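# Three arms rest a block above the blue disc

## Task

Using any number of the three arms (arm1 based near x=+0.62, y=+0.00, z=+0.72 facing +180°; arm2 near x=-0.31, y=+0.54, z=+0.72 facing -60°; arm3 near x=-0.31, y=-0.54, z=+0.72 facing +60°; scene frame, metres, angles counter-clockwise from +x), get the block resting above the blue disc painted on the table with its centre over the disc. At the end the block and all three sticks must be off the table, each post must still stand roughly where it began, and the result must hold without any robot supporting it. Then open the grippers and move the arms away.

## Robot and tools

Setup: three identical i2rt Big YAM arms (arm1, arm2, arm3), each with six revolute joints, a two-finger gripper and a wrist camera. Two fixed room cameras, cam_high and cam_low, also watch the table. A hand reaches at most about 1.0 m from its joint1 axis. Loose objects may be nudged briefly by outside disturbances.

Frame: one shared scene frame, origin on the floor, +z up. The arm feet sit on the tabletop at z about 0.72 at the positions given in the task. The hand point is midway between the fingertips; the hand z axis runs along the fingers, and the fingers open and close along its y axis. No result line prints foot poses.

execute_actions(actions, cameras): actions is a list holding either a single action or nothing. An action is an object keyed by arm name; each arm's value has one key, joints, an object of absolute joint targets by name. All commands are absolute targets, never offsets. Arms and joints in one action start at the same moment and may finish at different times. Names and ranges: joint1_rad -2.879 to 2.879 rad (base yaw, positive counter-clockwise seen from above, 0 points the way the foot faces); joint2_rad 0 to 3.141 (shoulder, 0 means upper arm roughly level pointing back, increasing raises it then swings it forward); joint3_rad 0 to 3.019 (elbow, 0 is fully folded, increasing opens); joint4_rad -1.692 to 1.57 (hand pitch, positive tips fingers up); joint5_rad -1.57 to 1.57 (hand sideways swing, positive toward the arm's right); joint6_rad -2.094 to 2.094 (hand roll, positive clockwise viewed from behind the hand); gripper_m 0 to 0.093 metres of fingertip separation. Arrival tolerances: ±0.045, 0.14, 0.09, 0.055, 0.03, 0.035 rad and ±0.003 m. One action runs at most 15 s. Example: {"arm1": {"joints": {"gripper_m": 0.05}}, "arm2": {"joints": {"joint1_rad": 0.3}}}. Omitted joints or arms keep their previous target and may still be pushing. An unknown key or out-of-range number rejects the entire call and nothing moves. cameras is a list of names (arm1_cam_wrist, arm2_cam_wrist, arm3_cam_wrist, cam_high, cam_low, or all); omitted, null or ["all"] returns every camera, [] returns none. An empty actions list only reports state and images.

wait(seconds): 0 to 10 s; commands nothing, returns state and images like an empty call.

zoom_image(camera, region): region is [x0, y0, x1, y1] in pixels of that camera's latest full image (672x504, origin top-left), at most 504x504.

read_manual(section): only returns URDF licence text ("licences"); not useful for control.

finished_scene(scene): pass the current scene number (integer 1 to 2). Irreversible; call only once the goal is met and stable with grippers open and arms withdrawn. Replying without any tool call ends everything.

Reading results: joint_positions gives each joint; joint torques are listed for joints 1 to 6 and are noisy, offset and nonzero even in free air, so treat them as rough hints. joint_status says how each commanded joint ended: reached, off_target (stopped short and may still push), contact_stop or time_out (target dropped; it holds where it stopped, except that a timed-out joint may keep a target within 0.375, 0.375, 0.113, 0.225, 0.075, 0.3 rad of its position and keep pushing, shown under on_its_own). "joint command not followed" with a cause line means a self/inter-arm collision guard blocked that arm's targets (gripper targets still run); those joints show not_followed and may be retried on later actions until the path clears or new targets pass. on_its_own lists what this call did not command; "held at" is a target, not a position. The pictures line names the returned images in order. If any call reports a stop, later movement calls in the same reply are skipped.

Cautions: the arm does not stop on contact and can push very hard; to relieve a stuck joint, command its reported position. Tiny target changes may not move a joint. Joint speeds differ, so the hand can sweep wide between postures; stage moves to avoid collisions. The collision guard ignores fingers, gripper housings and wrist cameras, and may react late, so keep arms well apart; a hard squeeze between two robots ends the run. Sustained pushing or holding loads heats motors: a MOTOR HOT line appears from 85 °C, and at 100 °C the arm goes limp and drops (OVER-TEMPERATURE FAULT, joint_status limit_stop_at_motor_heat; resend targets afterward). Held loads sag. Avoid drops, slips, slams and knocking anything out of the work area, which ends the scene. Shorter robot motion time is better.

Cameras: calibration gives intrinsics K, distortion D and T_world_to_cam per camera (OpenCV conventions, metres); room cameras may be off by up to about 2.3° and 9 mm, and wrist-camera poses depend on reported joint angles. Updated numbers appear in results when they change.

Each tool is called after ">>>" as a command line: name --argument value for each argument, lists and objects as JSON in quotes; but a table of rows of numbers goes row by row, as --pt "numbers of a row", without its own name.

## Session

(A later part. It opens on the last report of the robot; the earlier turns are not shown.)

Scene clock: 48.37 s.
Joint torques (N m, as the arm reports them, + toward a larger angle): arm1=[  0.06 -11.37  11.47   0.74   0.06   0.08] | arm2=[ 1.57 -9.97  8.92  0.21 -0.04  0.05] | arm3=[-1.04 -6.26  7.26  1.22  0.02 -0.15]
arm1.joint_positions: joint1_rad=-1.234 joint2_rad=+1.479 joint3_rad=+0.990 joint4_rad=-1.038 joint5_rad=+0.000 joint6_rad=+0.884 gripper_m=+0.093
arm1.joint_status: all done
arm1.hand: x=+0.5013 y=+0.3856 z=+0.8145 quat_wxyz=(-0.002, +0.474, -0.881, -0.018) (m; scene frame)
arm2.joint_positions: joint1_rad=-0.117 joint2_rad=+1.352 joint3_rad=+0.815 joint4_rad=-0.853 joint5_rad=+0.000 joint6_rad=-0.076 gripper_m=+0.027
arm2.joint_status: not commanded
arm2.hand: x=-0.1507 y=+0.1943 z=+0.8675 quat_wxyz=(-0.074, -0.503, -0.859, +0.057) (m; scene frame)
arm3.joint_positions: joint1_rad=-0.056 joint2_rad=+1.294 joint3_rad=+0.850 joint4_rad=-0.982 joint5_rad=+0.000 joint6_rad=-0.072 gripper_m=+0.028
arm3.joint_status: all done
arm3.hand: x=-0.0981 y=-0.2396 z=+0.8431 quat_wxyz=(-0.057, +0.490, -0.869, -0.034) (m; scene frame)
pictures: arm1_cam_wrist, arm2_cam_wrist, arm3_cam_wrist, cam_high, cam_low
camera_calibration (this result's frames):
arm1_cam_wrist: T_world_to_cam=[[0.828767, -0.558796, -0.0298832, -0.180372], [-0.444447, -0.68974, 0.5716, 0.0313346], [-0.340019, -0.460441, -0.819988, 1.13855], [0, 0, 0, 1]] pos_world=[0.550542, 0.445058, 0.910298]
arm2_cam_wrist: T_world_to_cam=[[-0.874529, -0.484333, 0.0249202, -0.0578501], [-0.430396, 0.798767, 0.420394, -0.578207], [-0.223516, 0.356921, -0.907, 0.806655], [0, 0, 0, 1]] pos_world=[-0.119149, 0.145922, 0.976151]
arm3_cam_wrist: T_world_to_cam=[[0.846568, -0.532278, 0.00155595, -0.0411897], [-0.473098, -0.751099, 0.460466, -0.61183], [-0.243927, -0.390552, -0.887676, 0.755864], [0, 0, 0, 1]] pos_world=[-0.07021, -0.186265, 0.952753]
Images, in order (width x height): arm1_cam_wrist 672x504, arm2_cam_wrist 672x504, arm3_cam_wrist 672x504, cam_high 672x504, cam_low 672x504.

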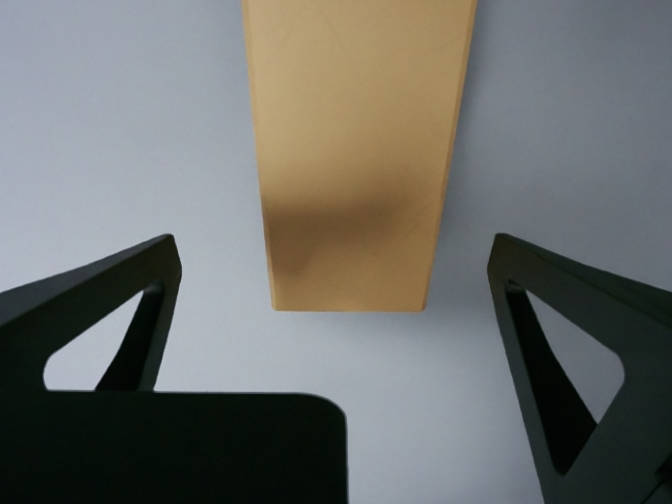

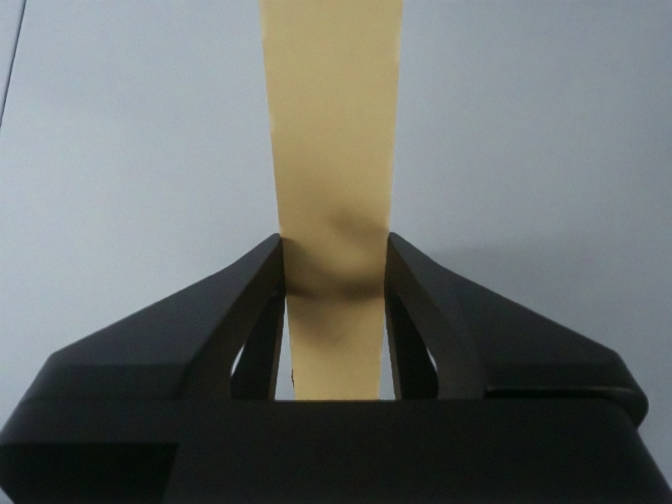

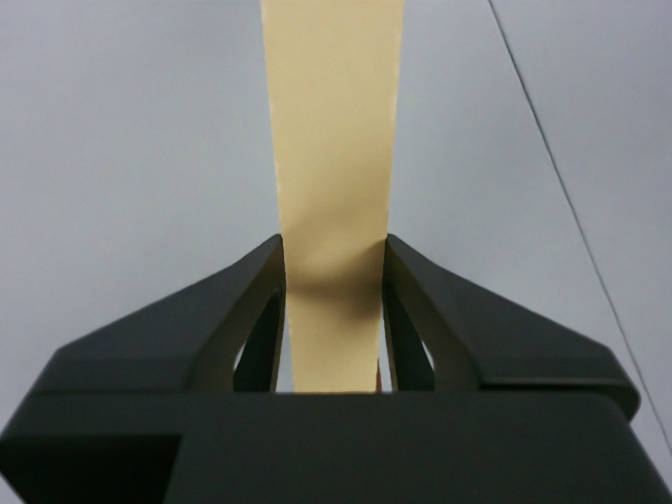

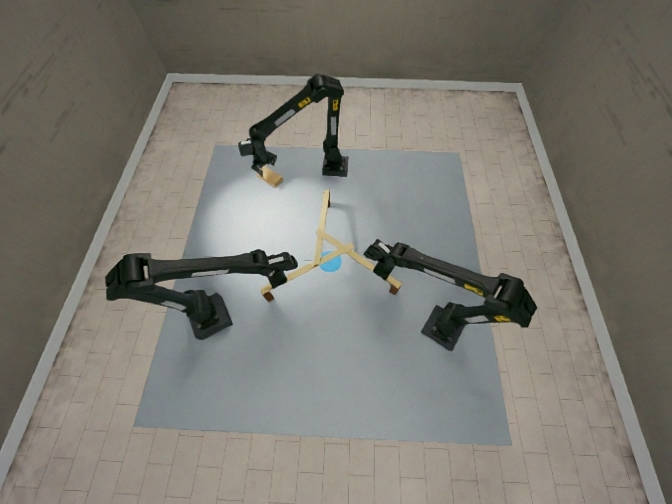

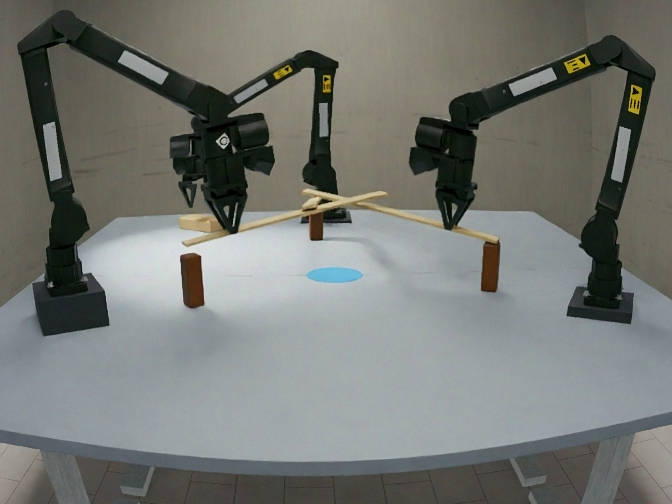

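>>> zoom_image --camera "cam_low" --region '[280, 170, 410, 245]'

>>> zoom_image --camera "cam_high" --region '[285, 185, 415, 305]'

>>> zoom_image --camera "cam_low" --region '[430, 200, 530, 300]'

Region (280, 170, 410, 245) of cam_low's 672x504 image, scaled by 3.877, with more detail than that image has; it fills the top 291 rows of this view, and the rest is white.

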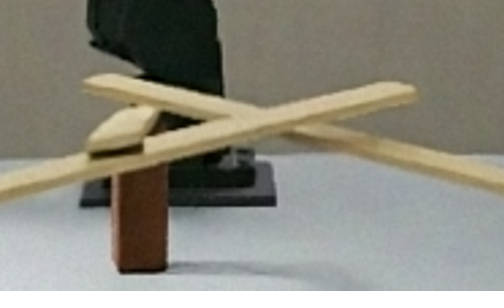

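Region (285, 185, 415, 305) of cam_high's 672x504 image, scaled by 3.877, with more detail than that image has; it fills the top 465 rows of this view, and the rest is white.

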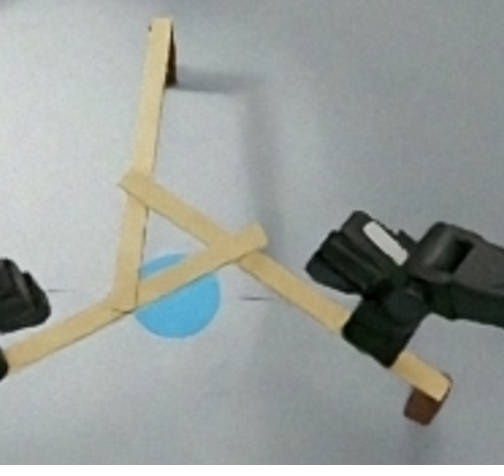

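Region (430, 200, 530, 300) of cam_low's 672x504 image, scaled by 5.040, with more detail than that image has.

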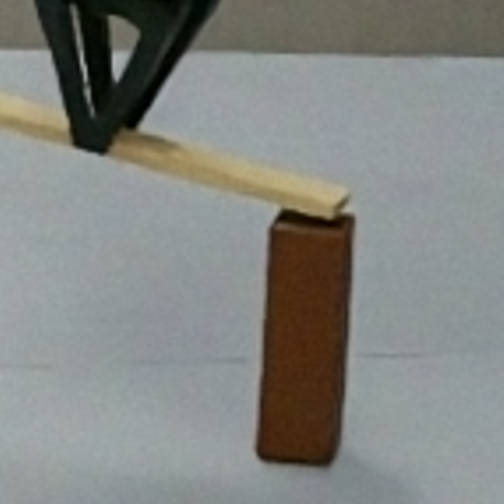

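>>> execute_actions --actions '[{"arm1": {"joints": {"joint1_rad": -1.262, "joint2_rad": 1.53, "joint3_rad": 0.925, "joint4_rad": -0.907, "joint6_rad": 0.858}}, "arm3": {"joints": {"joint2_rad": 1.325, "joint4_rad": -0.95, "joint5_rad": 0.022}}}]' --cameras '["arm1_cam_wrist", "arm3_cam_wrist", "cam_high", "cam_low"]'

Scene clock: 51.60 s.
Joint torques (N m, as the arm reports them, + toward a larger angle): arm1=[ -0.77 -10.39   8.49   1.07   0.06  -0.13] | arm2=[ 1.67 -9.45  8.98  0.   -0.07  0.03] | arm3=[-0.86 -6.06  7.14  1.24  0.17 -0.14]
arm1.joint_positions: joint1_rad=-1.251 joint2_rad=+1.520 joint3_rad=+0.930 joint4_rad=-0.922 joint5_rad=+0.000 joint6_rad=+0.868 gripper_m=+0.093
arm1.joint_status: all done
arm1.hand: x=+0.5083 y=+0.3866 z=+0.7796 quat_wxyz=(-0.004, +0.473, -0.881, -0.025) (m; scene frame)
arm2.joint_positions: joint1_rad=-0.117 joint2_rad=+1.352 joint3_rad=+0.815 joint4_rad=-0.853 joint5_rad=+0.000 joint6_rad=-0.076 gripper_m=+0.027
arm2.joint_status: not commanded
arm2.hand: x=-0.1507 y=+0.1943 z=+0.8675 quat_wxyz=(-0.074, -0.503, -0.859, +0.057) (m; scene frame)
arm3.joint_positions: joint1_rad=-0.056 joint2_rad=+1.313 joint3_rad=+0.850 joint4_rad=-0.966 joint5_rad=+0.019 joint6_rad=-0.072 gripper_m=+0.028
arm3.joint_status: all done
arm3.hand: x=-0.0937 y=-0.2387 z=+0.8371 quat_wxyz=(-0.060, +0.490, -0.869, -0.024) (m; scene frame)
pictures: arm1_cam_wrist, arm3_cam_wrist, cam_high, cam_low
camera_calibration (this result's frames):
arm1_cam_wrist: T_world_to_cam=[[0.827771, -0.559619, -0.0402708, -0.177698], [-0.44369, -0.696844, 0.563514, 0.0637438], [-0.343416, -0.448593, -0.825124, 1.11393], [0, 0, 0, 1]] pos_world=[0.557918, 0.444679, 0.876058]
arm3_cam_wrist: T_world_to_cam=[[0.84514, -0.534175, 0.0199006, -0.0604375], [-0.481077, -0.743846, 0.463959, -0.608208], [-0.233032, -0.401684, -0.885633, 0.748588], [0, 0, 0, 1]] pos_world=[-0.0670715, -0.184002, 0.94636]
Images, in order (width x height): arm1_cam_wrist 672x504, arm3_cam_wrist 672x504, cam_high 672x504, cam_low 672x504.

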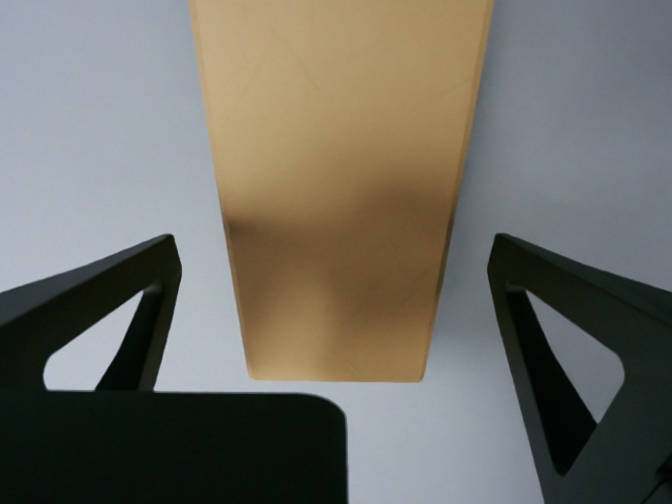

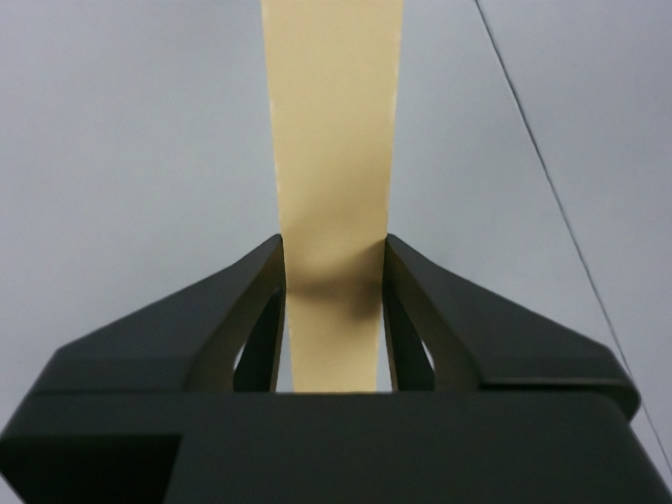

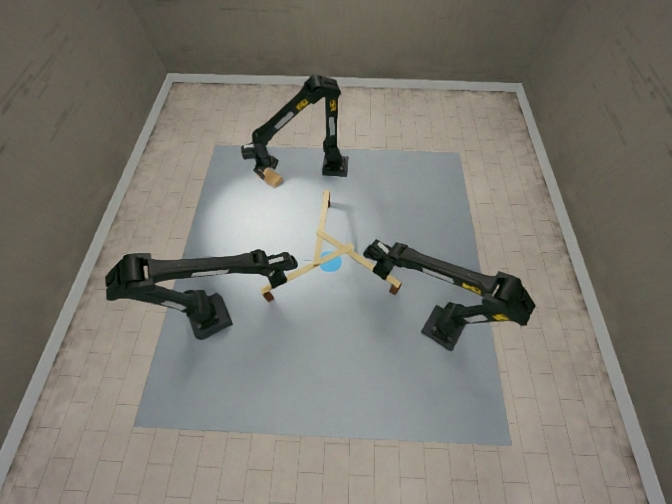

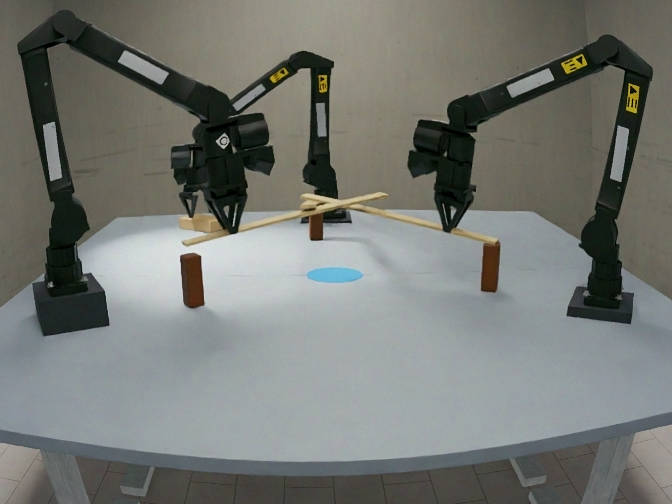

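>>> zoom_image --camera "cam_low" --region '[285, 180, 375, 240]'

>>> zoom_image --camera "cam_low" --region '[440, 210, 520, 270]'

Region (285, 180, 375, 240) of cam_low's 672x504 image, scaled by 5.600, with more detail than that image has.

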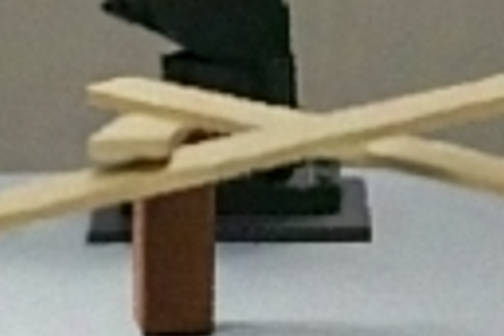

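Region (440, 210, 520, 270) of cam_low's 672x504 image, scaled by 6.300, with more detail than that image has; it fills the top 378 rows of this view, and the rest is white.

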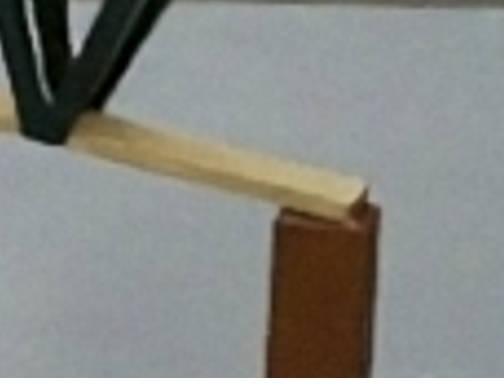

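>>> execute_actions --actions '[{"arm1": {"joints": {"joint2_rad": 1.585, "joint3_rad": 0.888, "joint4_rad": -0.82}}, "arm3": {"joints": {"gripper_m": 0.06}}}]' --cameras '["arm1_cam_wrist", "cam_high", "cam_low"]'

Scene clock: 52.83 s.
Joint torques (N m, as the arm reports them, + toward a larger angle): arm1=[ -0.72 -10.44   7.69   1.07   0.06  -0.13] | arm2=[ 1.01 -9.99  8.79  0.06 -0.02  0.03] | arm3=[-0.71 -6.22  7.12  1.15  0.16 -0.15]
arm1.joint_positions: joint1_rad=-1.251 joint2_rad=+1.575 joint3_rad=+0.894 joint4_rad=-0.836 joint5_rad=+0.000 joint6_rad=+0.868 gripper_m=+0.093
arm1.joint_status: all done
arm1.hand: x=+0.5084 y=+0.3858 z=+0.7484 quat_wxyz=(-0.004, +0.473, -0.881, -0.023) (m; scene frame)
arm2.joint_positions: joint1_rad=-0.117 joint2_rad=+1.352 joint3_rad=+0.815 joint4_rad=-0.853 joint5_rad=+0.000 joint6_rad=-0.076 gripper_m=+0.027
arm2.joint_status: not commanded
arm2.hand: x=-0.1507 y=+0.1943 z=+0.8675 quat_wxyz=(-0.074, -0.503, -0.859, +0.057) (m; scene frame)
arm3.joint_positions: joint1_rad=-0.056 joint2_rad=+1.313 joint3_rad=+0.850 joint4_rad=-0.964 joint5_rad=+0.019 joint6_rad=-0.072 gripper_m=+0.060
arm3.joint_status: all done
arm3.hand: x=-0.0933 y=-0.2383 z=+0.8371 quat_wxyz=(-0.061, +0.490, -0.869, -0.025) (m; scene frame)
pictures: arm1_cam_wrist, cam_high, cam_low
camera_calibration (this result's frames):
arm1_cam_wrist: T_world_to_cam=[[0.827822, -0.559766, -0.0370459, -0.181927], [-0.444344, -0.694573, 0.565797, 0.0785829], [-0.342445, -0.451918, -0.823712, 1.08759], [0, 0, 0, 1]] pos_world=[0.557961, 0.444246, 0.844658]
Images, in order (width x height): arm1_cam_wrist 672x504, cam_high 672x504, cam_low 672x504.

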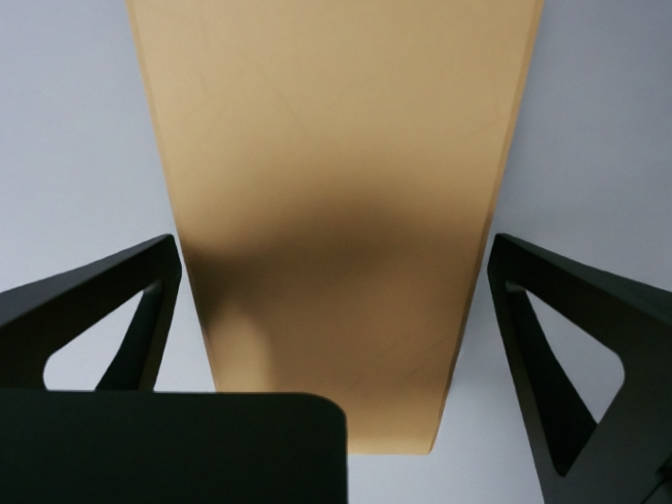

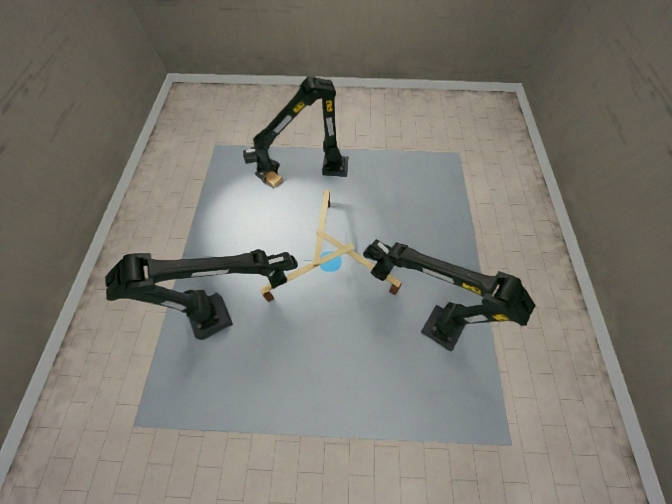

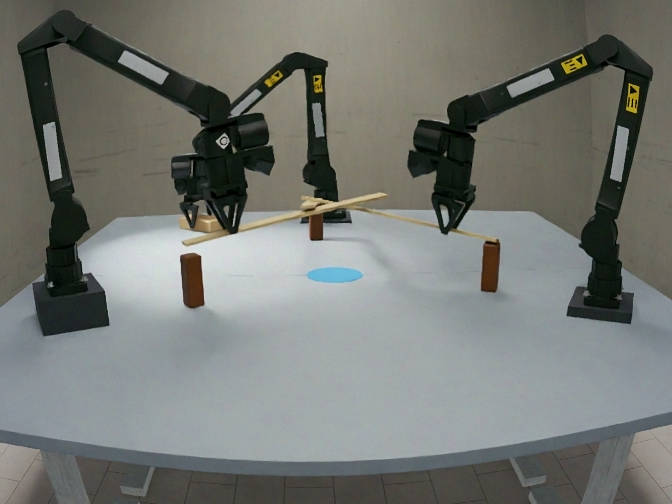

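>>> zoom_image --camera "cam_low" --region '[170, 180, 510, 280]'

Region (170, 180, 510, 280) of cam_low's 672x504 image, scaled by 1.482, with more detail than that image has; it fills the top 148 rows of this view, and the rest is white.

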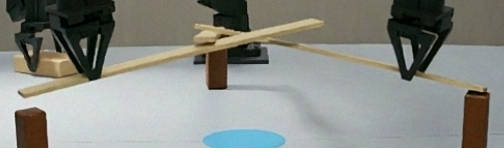

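>>> execute_actions --actions '[{"arm1": {"joints": {"gripper_m": 0.055}}, "arm2": {"joints": {"joint2_rad": 1.41}}, "arm3": {"joints": {"joint2_rad": 1.1, "joint4_rad": -1.15}}}]' --cameras '["arm1_cam_wrist", "cam_high", "cam_low"]'

Scene clock: 54.43 s.
Joint torques (N m, as the arm reports them, + toward a larger angle): arm1=[ -0.73 -10.44   7.73   1.04   0.07  -0.12] | arm2=[  1.36 -11.19   8.44  -0.15  -0.03   0.05] | arm3=[-1.17 -3.85  7.83  0.25  0.17 -0.17]
arm1.joint_positions: joint1_rad=-1.251 joint2_rad=+1.575 joint3_rad=+0.894 joint4_rad=-0.835 joint5_rad=+0.000 joint6_rad=+0.868 gripper_m=+0.070
arm1.joint_status: gripper_m off_target (ended at +0.070, target +0.055)
arm1.hand: x=+0.5084 y=+0.3860 z=+0.7484 quat_wxyz=(-0.004, +0.473, -0.881, -0.023) (m; scene frame)
arm2.joint_positions: joint1_rad=-0.117 joint2_rad=+1.416 joint3_rad=+0.815 joint4_rad=-0.853 joint5_rad=+0.000 joint6_rad=-0.076 gripper_m=+0.027
arm2.joint_status: all done
arm2.hand: x=-0.1526 y=+0.1979 z=+0.8447 quat_wxyz=(-0.047, -0.505, -0.861, +0.039) (m; scene frame)
arm3.joint_positions: joint1_rad=-0.056 joint2_rad=+1.089 joint3_rad=+0.850 joint4_rad=-1.141 joint5_rad=+0.019 joint6_rad=-0.072 gripper_m=+0.060
arm3.joint_status: all done
arm3.hand: x=-0.1175 y=-0.2738 z=+0.9033 quat_wxyz=(-0.082, +0.489, -0.868, -0.035) (m; scene frame)
pictures: arm1_cam_wrist, cam_high, cam_low
camera_calibration (this result's frames):
arm1_cam_wrist: T_world_to_cam=[[0.828241, -0.559109, -0.0376108, -0.181826], [-0.443715, -0.695331, 0.56536, 0.0789798], [-0.34225, -0.451565, -0.823987, 1.08763], [0, 0, 0, 1]] pos_world=[0.557881, 0.444392, 0.844702]
Images, in order (width x height): arm1_cam_wrist 672x504, cam_high 672x504, cam_low 672x504.

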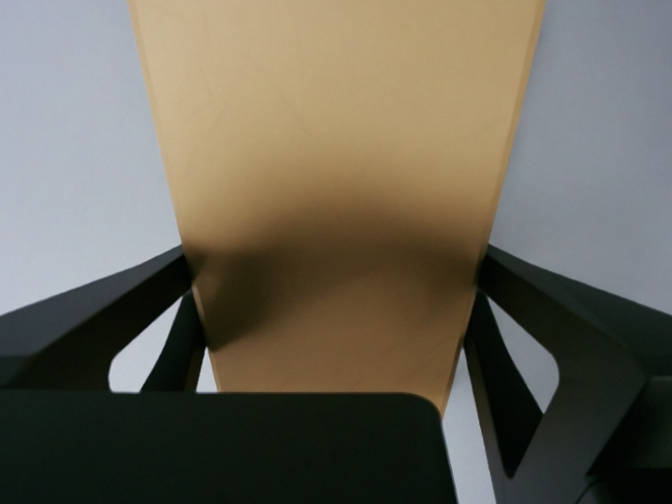

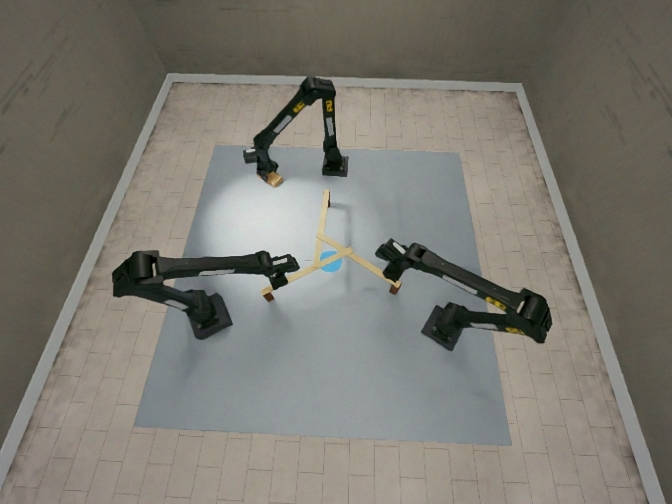

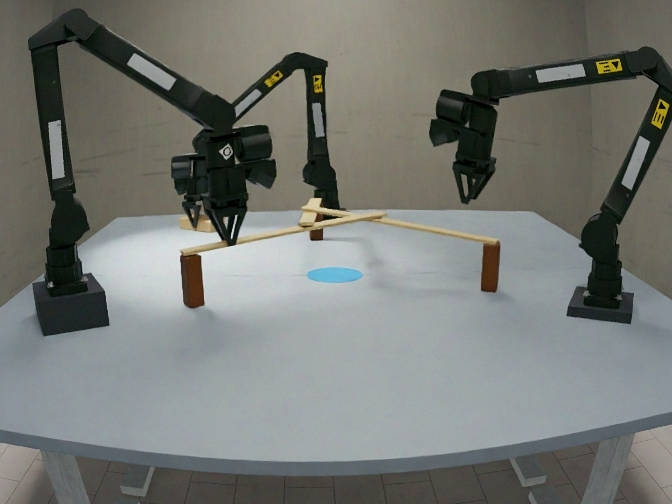

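>>> zoom_image --camera "cam_low" --region '[165, 225, 255, 285]'

>>> zoom_image --camera "cam_low" --region '[285, 185, 405, 245]'

>>> zoom_image --camera "cam_high" --region '[250, 180, 415, 310]'

Region (165, 225, 255, 285) of cam_low's 672x504 image, scaled by 5.600, with more detail than that image has.

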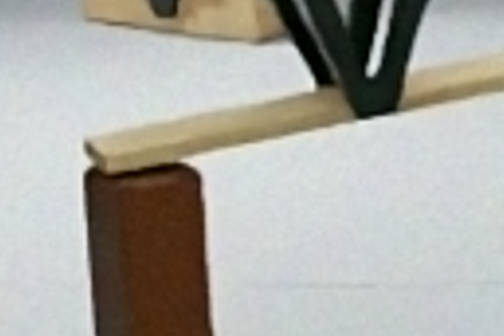

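Region (285, 185, 405, 245) of cam_low's 672x504 image, scaled by 4.200, with more detail than that image has.

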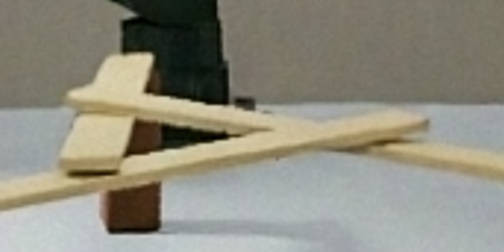

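Region (250, 180, 415, 310) of cam_high's 672x504 image, scaled by 3.055, with more detail than that image has; it fills the top 397 rows of this view, and the rest is white.

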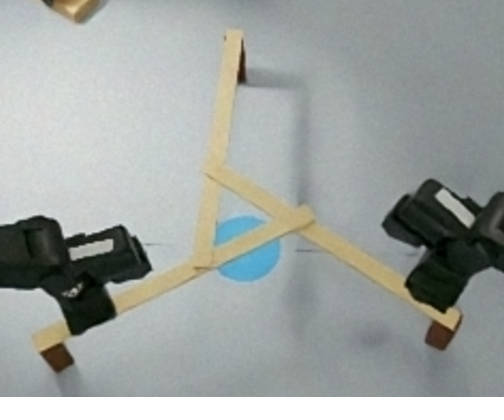

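>>> execute_actions --actions '[{"arm1": {"joints": {"joint1_rad": 0.048, "joint3_rad": 1.98, "joint4_rad": -1.68, "joint6_rad": 0.537}}, "arm2": {"joints": {"gripper_m": 0.06}}, "arm3": {"joints": {"joint1_rad": 0.8, "joint2_rad": 0.6, "joint3_rad": 0.8, "joint4_rad": -1.3}}}]' --cameras '["arm1_cam_wrist", "cam_high", "cam_low"]'

Scene clock: 57.53 s.
Joint torques (N m, as the arm reports them, + toward a larger angle): arm1=[  0.17 -14.47  16.06   0.28   0.14  -0.13] | arm2=[  1.26 -11.07   8.42  -0.11  -0.02  -0.01] | arm3=[ 0.02  1.87  8.86  0.82  0.09 -0.17]
arm1.joint_positions: joint1_rad=+0.048 joint2_rad=+1.594 joint3_rad=+1.929 joint4_rad=-1.666 joint5_rad=-0.003 joint6_rad=+0.546 gripper_m=+0.070
arm1.joint_status: all done
arm1.hand: x=+0.1026 y=-0.0026 z=+1.1229 quat_wxyz=(+0.038, +0.957, -0.263, -0.113) (m; scene frame)
arm2.joint_positions: joint1_rad=-0.117 joint2_rad=+1.416 joint3_rad=+0.815 joint4_rad=-0.853 joint5_rad=+0.000 joint6_rad=-0.076 gripper_m=+0.060
arm2.joint_status: all done
arm2.hand: x=-0.1526 y=+0.1979 z=+0.8447 quat_wxyz=(-0.047, -0.505, -0.861, +0.039) (m; scene frame)
arm3.joint_positions: joint1_rad=+0.796 joint2_rad=+0.595 joint3_rad=+0.789 joint4_rad=-1.292 joint5_rad=+0.021 joint6_rad=-0.072 gripper_m=+0.060
arm3.joint_status: all done
arm3.hand: x=-0.3570 y=-0.3088 z=+0.9955 quat_wxyz=(-0.154, +0.783, -0.576, -0.178) (m; scene frame)
pictures: arm1_cam_wrist, cam_high, cam_low
camera_calibration (this result's frames):
arm1_cam_wrist: T_world_to_cam=[[0.502056, 0.854274, -0.134746, 0.0973022], [0.811857, -0.41185, 0.413845, -0.540885], [0.298042, -0.317168, -0.90032, 1.10223], [0, 0, 0, 1]] pos_world=[0.0617598, 0.0437053, 1.22931]
Images, in order (width x height): arm1_cam_wrist 672x504, cam_high 672x504, cam_low 672x504.

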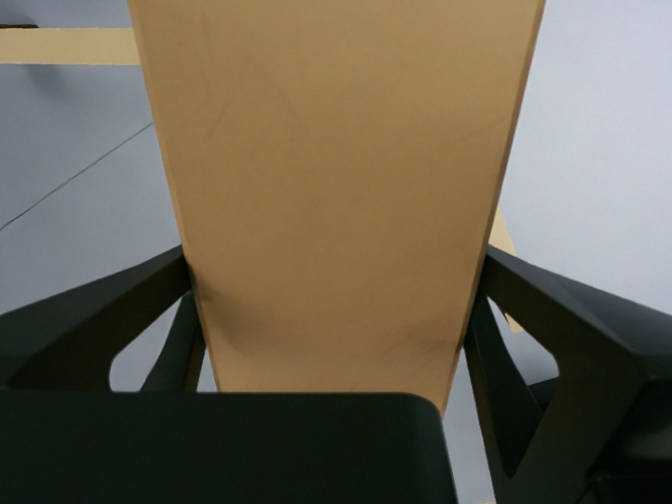

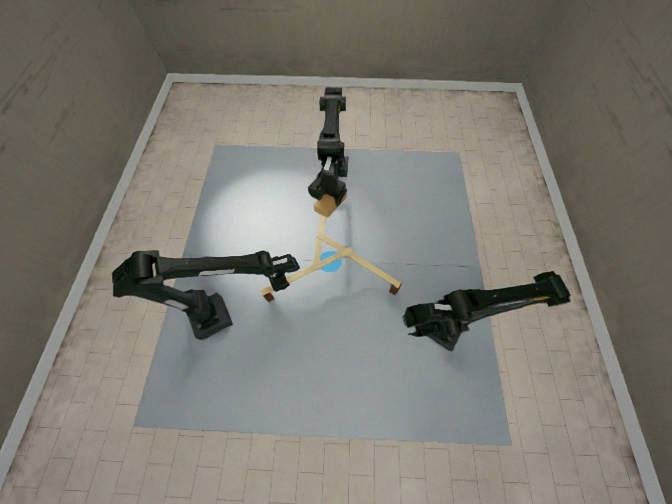

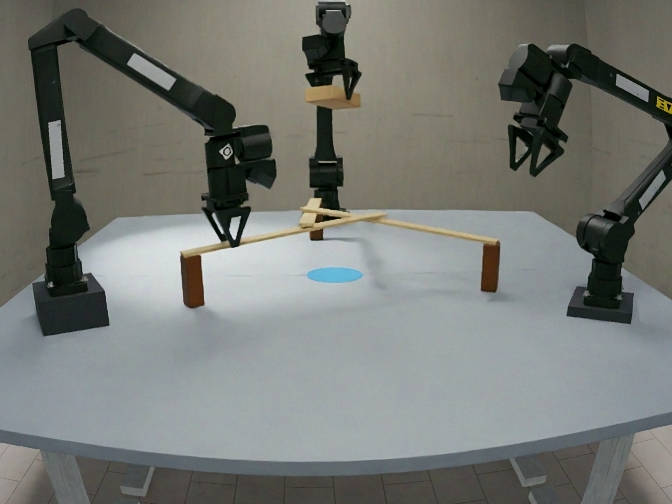

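>>> execute_actions --actions '[{"arm1": {"joints": {"joint2_rad": 1.94, "joint4_rad": -1.465}}, "arm2": {"joints": {"joint2_rad": 1.0, "joint4_rad": -1.28}}}]' --cameras '["arm1_cam_wrist", "cam_high", "cam_low"]'

Scene clock: 59.90 s.
Joint torques (N m, as the arm reports them, + toward a larger angle): arm1=[  0.38 -19.45  13.47   1.05   0.15  -0.12] | arm2=[ 1.36 -4.95  9.98 -0.18 -0.05  0.01] | arm3=[-0.21  2.    8.84  0.86  0.09 -0.14]
arm1.joint_positions: joint1_rad=+0.048 joint2_rad=+1.942 joint3_rad=+1.956 joint4_rad=-1.477 joint5_rad=-0.003 joint6_rad=+0.546 gripper_m=+0.070
arm1.joint_status: all done
arm1.hand: x=-0.0107 y=-0.0054 z=+0.9484 quat_wxyz=(+0.020, +0.963, -0.264, -0.050) (m; scene frame)
arm2.joint_positions: joint1_rad=-0.117 joint2_rad=+0.992 joint3_rad=+0.815 joint4_rad=-1.269 joint5_rad=+0.000 joint6_rad=-0.076 gripper_m=+0.060
arm2.joint_status: all done
arm2.hand: x=-0.1922 y=+0.2860 z=+0.9627 quat_wxyz=(-0.051, -0.504, -0.861, +0.041) (m; scene frame)
arm3.joint_positions: joint1_rad=+0.796 joint2_rad=+0.595 joint3_rad=+0.789 joint4_rad=-1.292 joint5_rad=+0.021 joint6_rad=-0.072 gripper_m=+0.060
arm3.joint_status: not commanded
arm3.hand: x=-0.3570 y=-0.3088 z=+0.9955 quat_wxyz=(-0.154, +0.783, -0.576, -0.178) (m; scene frame)
pictures: arm1_cam_wrist, cam_high, cam_low
camera_calibration (this result's frames):
arm1_cam_wrist: T_world_to_cam=[[0.514361, 0.854993, -0.066486, 0.0684195], [0.751032, -0.411677, 0.516209, -0.475611], [0.413984, -0.315451, -0.853878, 0.935237], [0, 0, 0, 1]] pos_world=[-0.0651668, 0.0407253, 1.04864]
Images, in order (width x height): arm1_cam_wrist 672x504, cam_high 672x504, cam_low 672x504.

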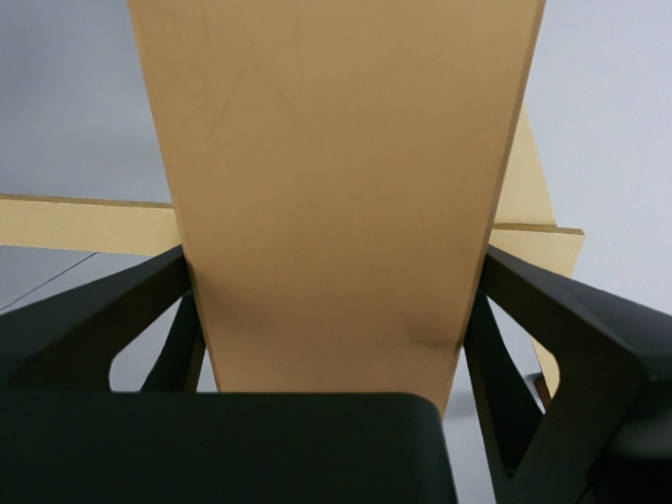

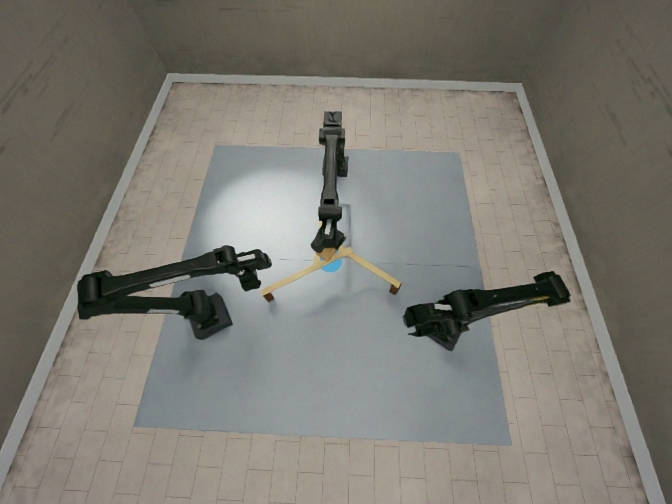

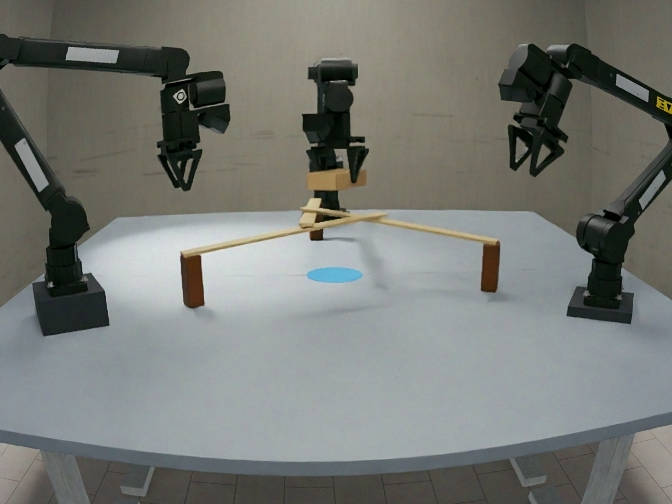

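>>> execute_actions --actions '[]'

Scene clock: 60.43 s.
Joint torques (N m, as the arm reports them, + toward a larger angle): arm1=[  0.36 -19.29  13.54   1.04   0.15  -0.12] | arm2=[ 1.05 -4.76 10.07 -0.29 -0.04  0.02] | arm3=[-0.09  1.66  8.91  0.71  0.1  -0.14]
arm1.joint_positions: joint1_rad=+0.048 joint2_rad=+1.942 joint3_rad=+1.956 joint4_rad=-1.477 joint5_rad=-0.003 joint6_rad=+0.546 gripper_m=+0.070
arm1.joint_status: all done
arm1.hand: x=-0.0107 y=-0.0054 z=+0.9484 quat_wxyz=(+0.020, +0.963, -0.264, -0.050) (m; scene frame)
arm2.joint_positions: joint1_rad=-0.117 joint2_rad=+0.992 joint3_rad=+0.815 joint4_rad=-1.269 joint5_rad=+0.000 joint6_rad=-0.076 gripper_m=+0.060
arm2.joint_status: all done
arm2.hand: x=-0.1922 y=+0.2860 z=+0.9627 quat_wxyz=(-0.051, -0.504, -0.861, +0.041) (m; scene frame)
arm3.joint_positions: joint1_rad=+0.796 joint2_rad=+0.595 joint3_rad=+0.789 joint4_rad=-1.292 joint5_rad=+0.021 joint6_rad=-0.072 gripper_m=+0.060
arm3.joint_status: not commanded
arm3.hand: x=-0.3570 y=-0.3088 z=+0.9955 quat_wxyz=(-0.154, +0.783, -0.576, -0.178) (m; scene frame)
pictures: arm1_cam_wrist, arm2_cam_wrist, arm3_cam_wrist, cam_high, cam_low
camera_calibration (this result's frames):
arm1_cam_wrist: T_world_to_cam=[[0.514361, 0.854993, -0.066486, 0.0684195], [0.751032, -0.411677, 0.516209, -0.475611], [0.413984, -0.315451, -0.853878, 0.935237], [0, 0, 0, 1]] pos_world=[-0.0651668, 0.0407253, 1.04864]
arm2_cam_wrist: T_world_to_cam=[[-0.87425, -0.485026, 0.0209079, -0.0480289], [-0.419451, 0.776334, 0.470495, -0.749063], [-0.244434, 0.40256, -0.882155, 0.810004], [0, 0, 0, 1]] pos_world=[-0.158192, 0.232153, 1.06798]
arm3_cam_wrist: T_world_to_cam=[[0.961948, 0.271281, 0.0325951, 0.399354], [0.264534, -0.954536, 0.137412, -0.334353], [0.0683904, -0.123561, -0.989978, 1.09676], [0, 0, 0, 1]] pos_world=[-0.370719, -0.291972, 1.1187]
Images, in order (width x height): arm1_cam_wrist 672x504, arm2_cam_wrist 672x504, arm3_cam_wrist 672x504, cam_high 672x504, cam_low 672x504.

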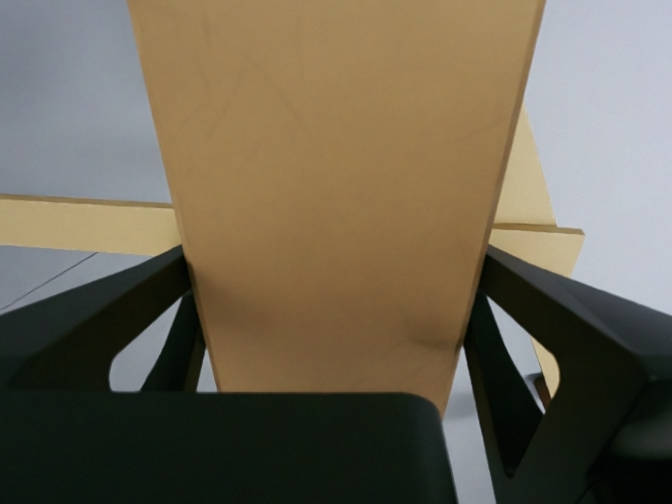

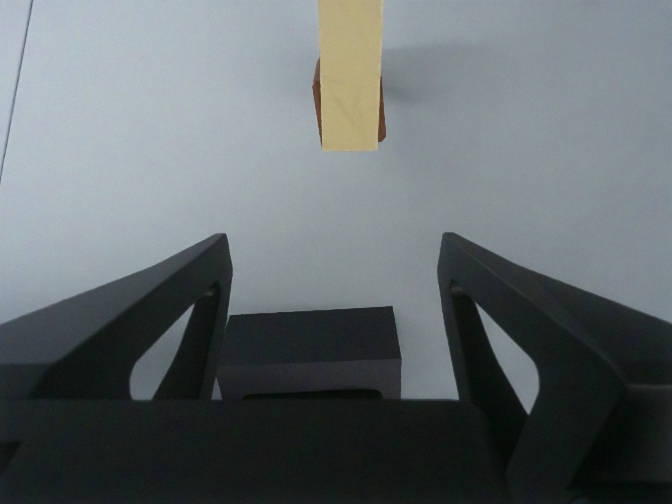

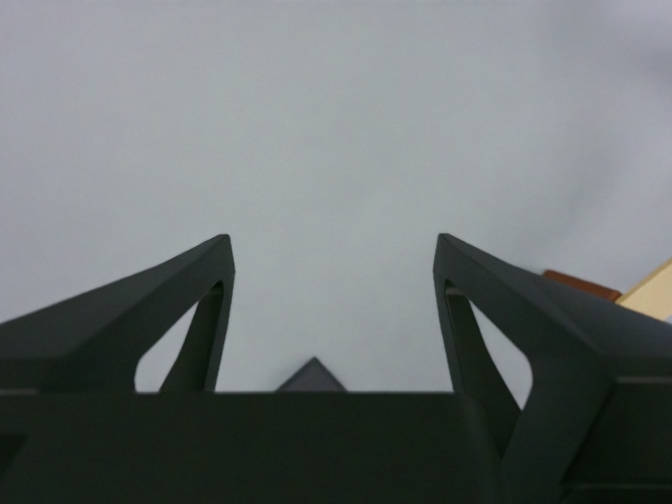

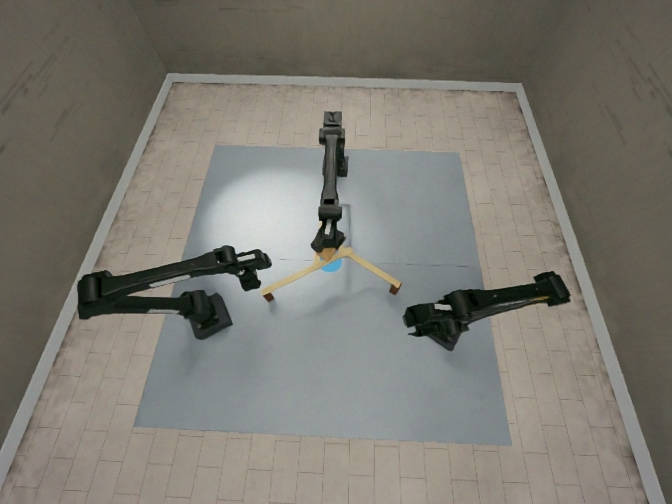

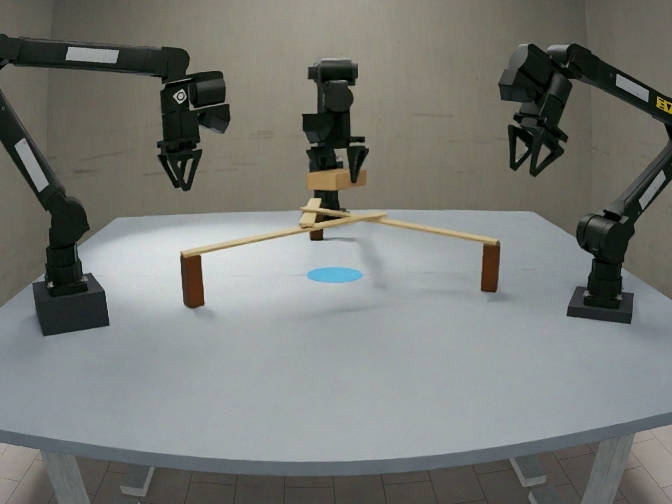

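>>> zoom_image --camera "cam_low" --region '[260, 140, 420, 290]'

>>> zoom_image --camera "cam_high" --region '[280, 210, 390, 300]'

Region (260, 140, 420, 290) of cam_low's 672x504 image, scaled by 3.150, with more detail than that image has; it fills the top 472 rows of this view, and the rest is white.

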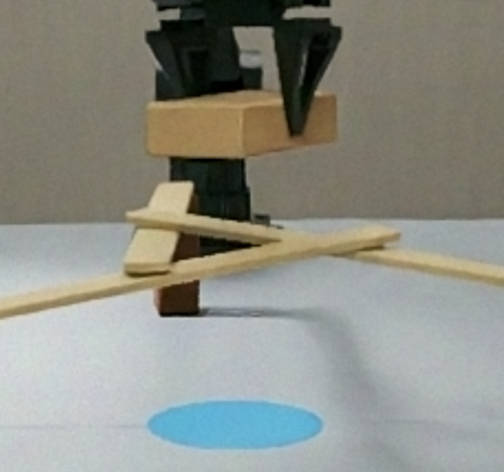

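Region (280, 210, 390, 300) of cam_high's 672x504 image, scaled by 4.582, with more detail than that image has; it fills the top 412 rows of this view, and the rest is white.

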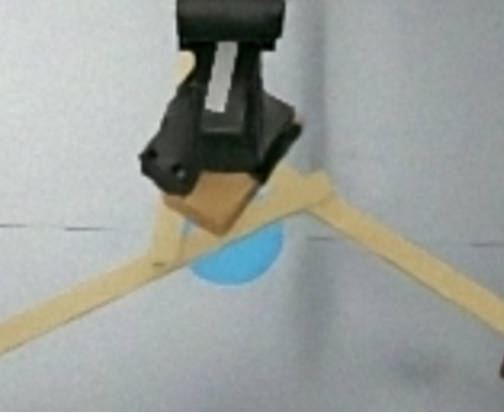

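>>> execute_actions --actions '[{"arm1": {"joints": {"joint1_rad": 0.022, "joint2_rad": 1.975, "joint3_rad": 1.863, "joint4_rad": -1.40}}}]' --cameras '["arm1_cam_wrist", "cam_high", "cam_low"]'

Scene clock: 69.50 s.
Joint torques (N m, as the arm reports them, + toward a larger angle): arm1=[ -0.47 -19.29  11.05   1.06   0.14  -0.11] | arm2=[ 1.12 -4.59 10.03 -0.25 -0.03  0.  ] | arm3=[-0.12  1.9   8.91  0.8   0.08 -0.14]
arm1.joint_positions: joint1_rad=+0.031 joint2_rad=+1.975 joint3_rad=+1.861 joint4_rad=-1.416 joint5_rad=-0.003 joint6_rad=+0.546 gripper_m=+0.070
arm1.joint_status: all done
arm1.hand: x=-0.0028 y=+0.0047 z=+0.8915 quat_wxyz=(+0.011, +0.962, -0.272, -0.018) (m; scene frame)
arm2.joint_positions: joint1_rad=-0.117 joint2_rad=+0.992 joint3_rad=+0.815 joint4_rad=-1.269 joint5_rad=+0.000 joint6_rad=-0.076 gripper_m=+0.060
arm2.joint_status: not commanded
arm2.hand: x=-0.1922 y=+0.2860 z=+0.9627 quat_wxyz=(-0.051, -0.504, -0.861, +0.041) (m; scene frame)
arm3.joint_positions: joint1_rad=+0.796 joint2_rad=+0.595 joint3_rad=+0.789 joint4_rad=-1.292 joint5_rad=+0.021 joint6_rad=-0.072 gripper_m=+0.060
arm3.joint_status: not commanded
arm3.hand: x=-0.3570 y=-0.3088 z=+0.9955 quat_wxyz=(-0.154, +0.783, -0.576, -0.178) (m; scene frame)
pictures: arm1_cam_wrist, cam_high, cam_low
camera_calibration (this result's frames):
arm1_cam_wrist: T_world_to_cam=[[0.531423, 0.84652, -0.0315231, 0.0208938], [0.708294, -0.423621, 0.564681, -0.491326], [0.46466, -0.322412, -0.824707, 0.860771], [0, 0, 0, 1]] pos_world=[-0.0630653, 0.0516997, 0.987985]
Images, in order (width x height): arm1_cam_wrist 672x504, cam_high 672x504, cam_low 672x504.

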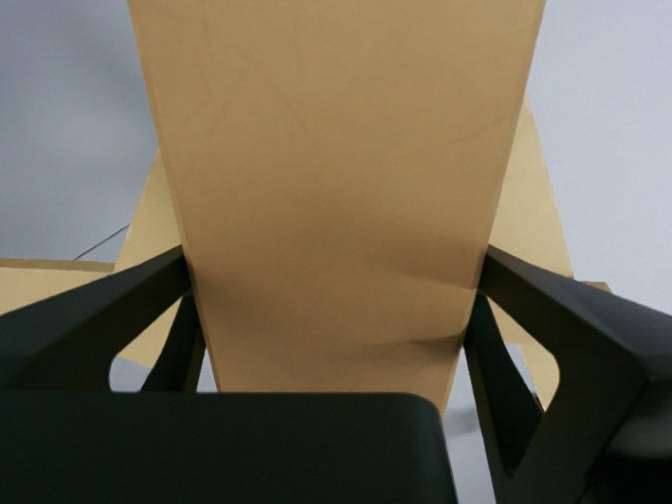

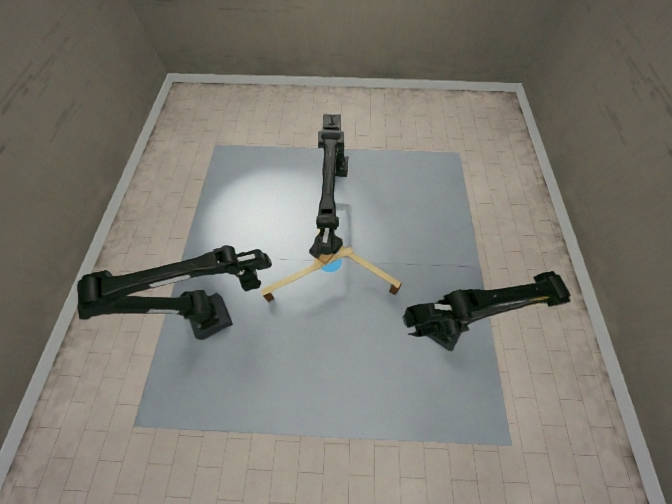

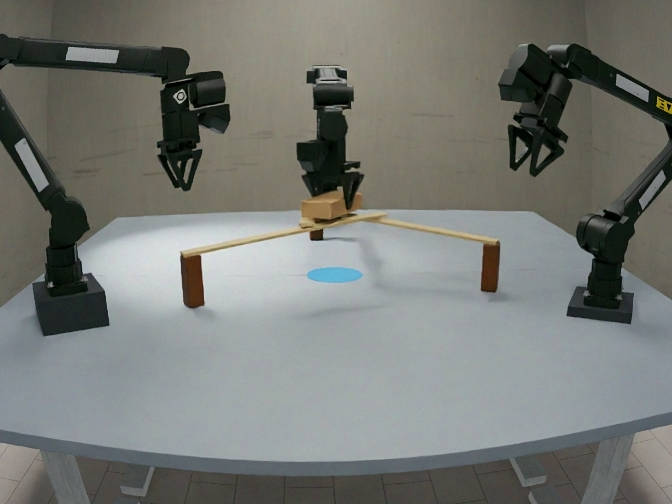

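>>> zoom_image --camera "cam_low" --region '[285, 170, 395, 245]'

Region (285, 170, 395, 245) of cam_low's 672x504 image, scaled by 4.582, with more detail than that image has; it fills the top 344 rows of this view, and the rest is white.

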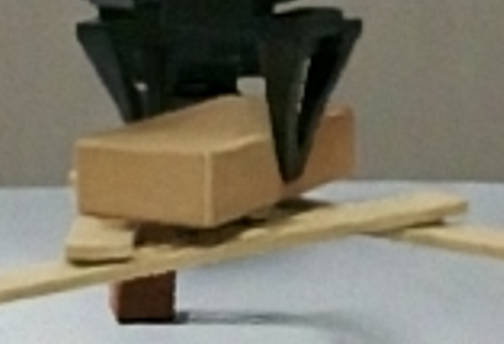

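>>> zoom_image --camera "cam_low" --region '[292, 195, 372, 235]'

>>> zoom_image --camera "cam_high" --region '[290, 220, 370, 285]'

Region (292, 195, 372, 235) of cam_low's 672x504 image, scaled by 6.300, with more detail than that image has.

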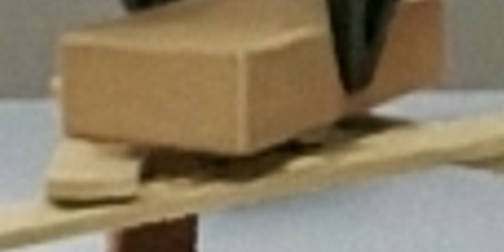

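Region (290, 220, 370, 285) of cam_high's 672x504 image, scaled by 6.300, with more detail than that image has; it fills the top 410 rows of this view, and the rest is white.

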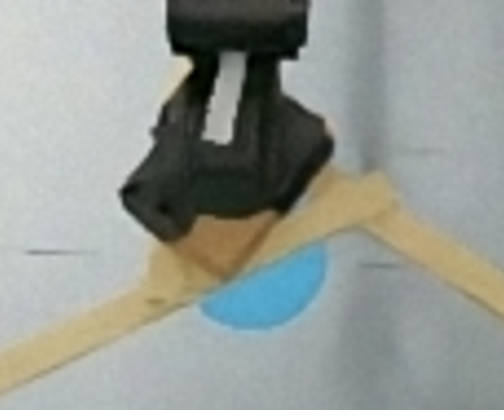

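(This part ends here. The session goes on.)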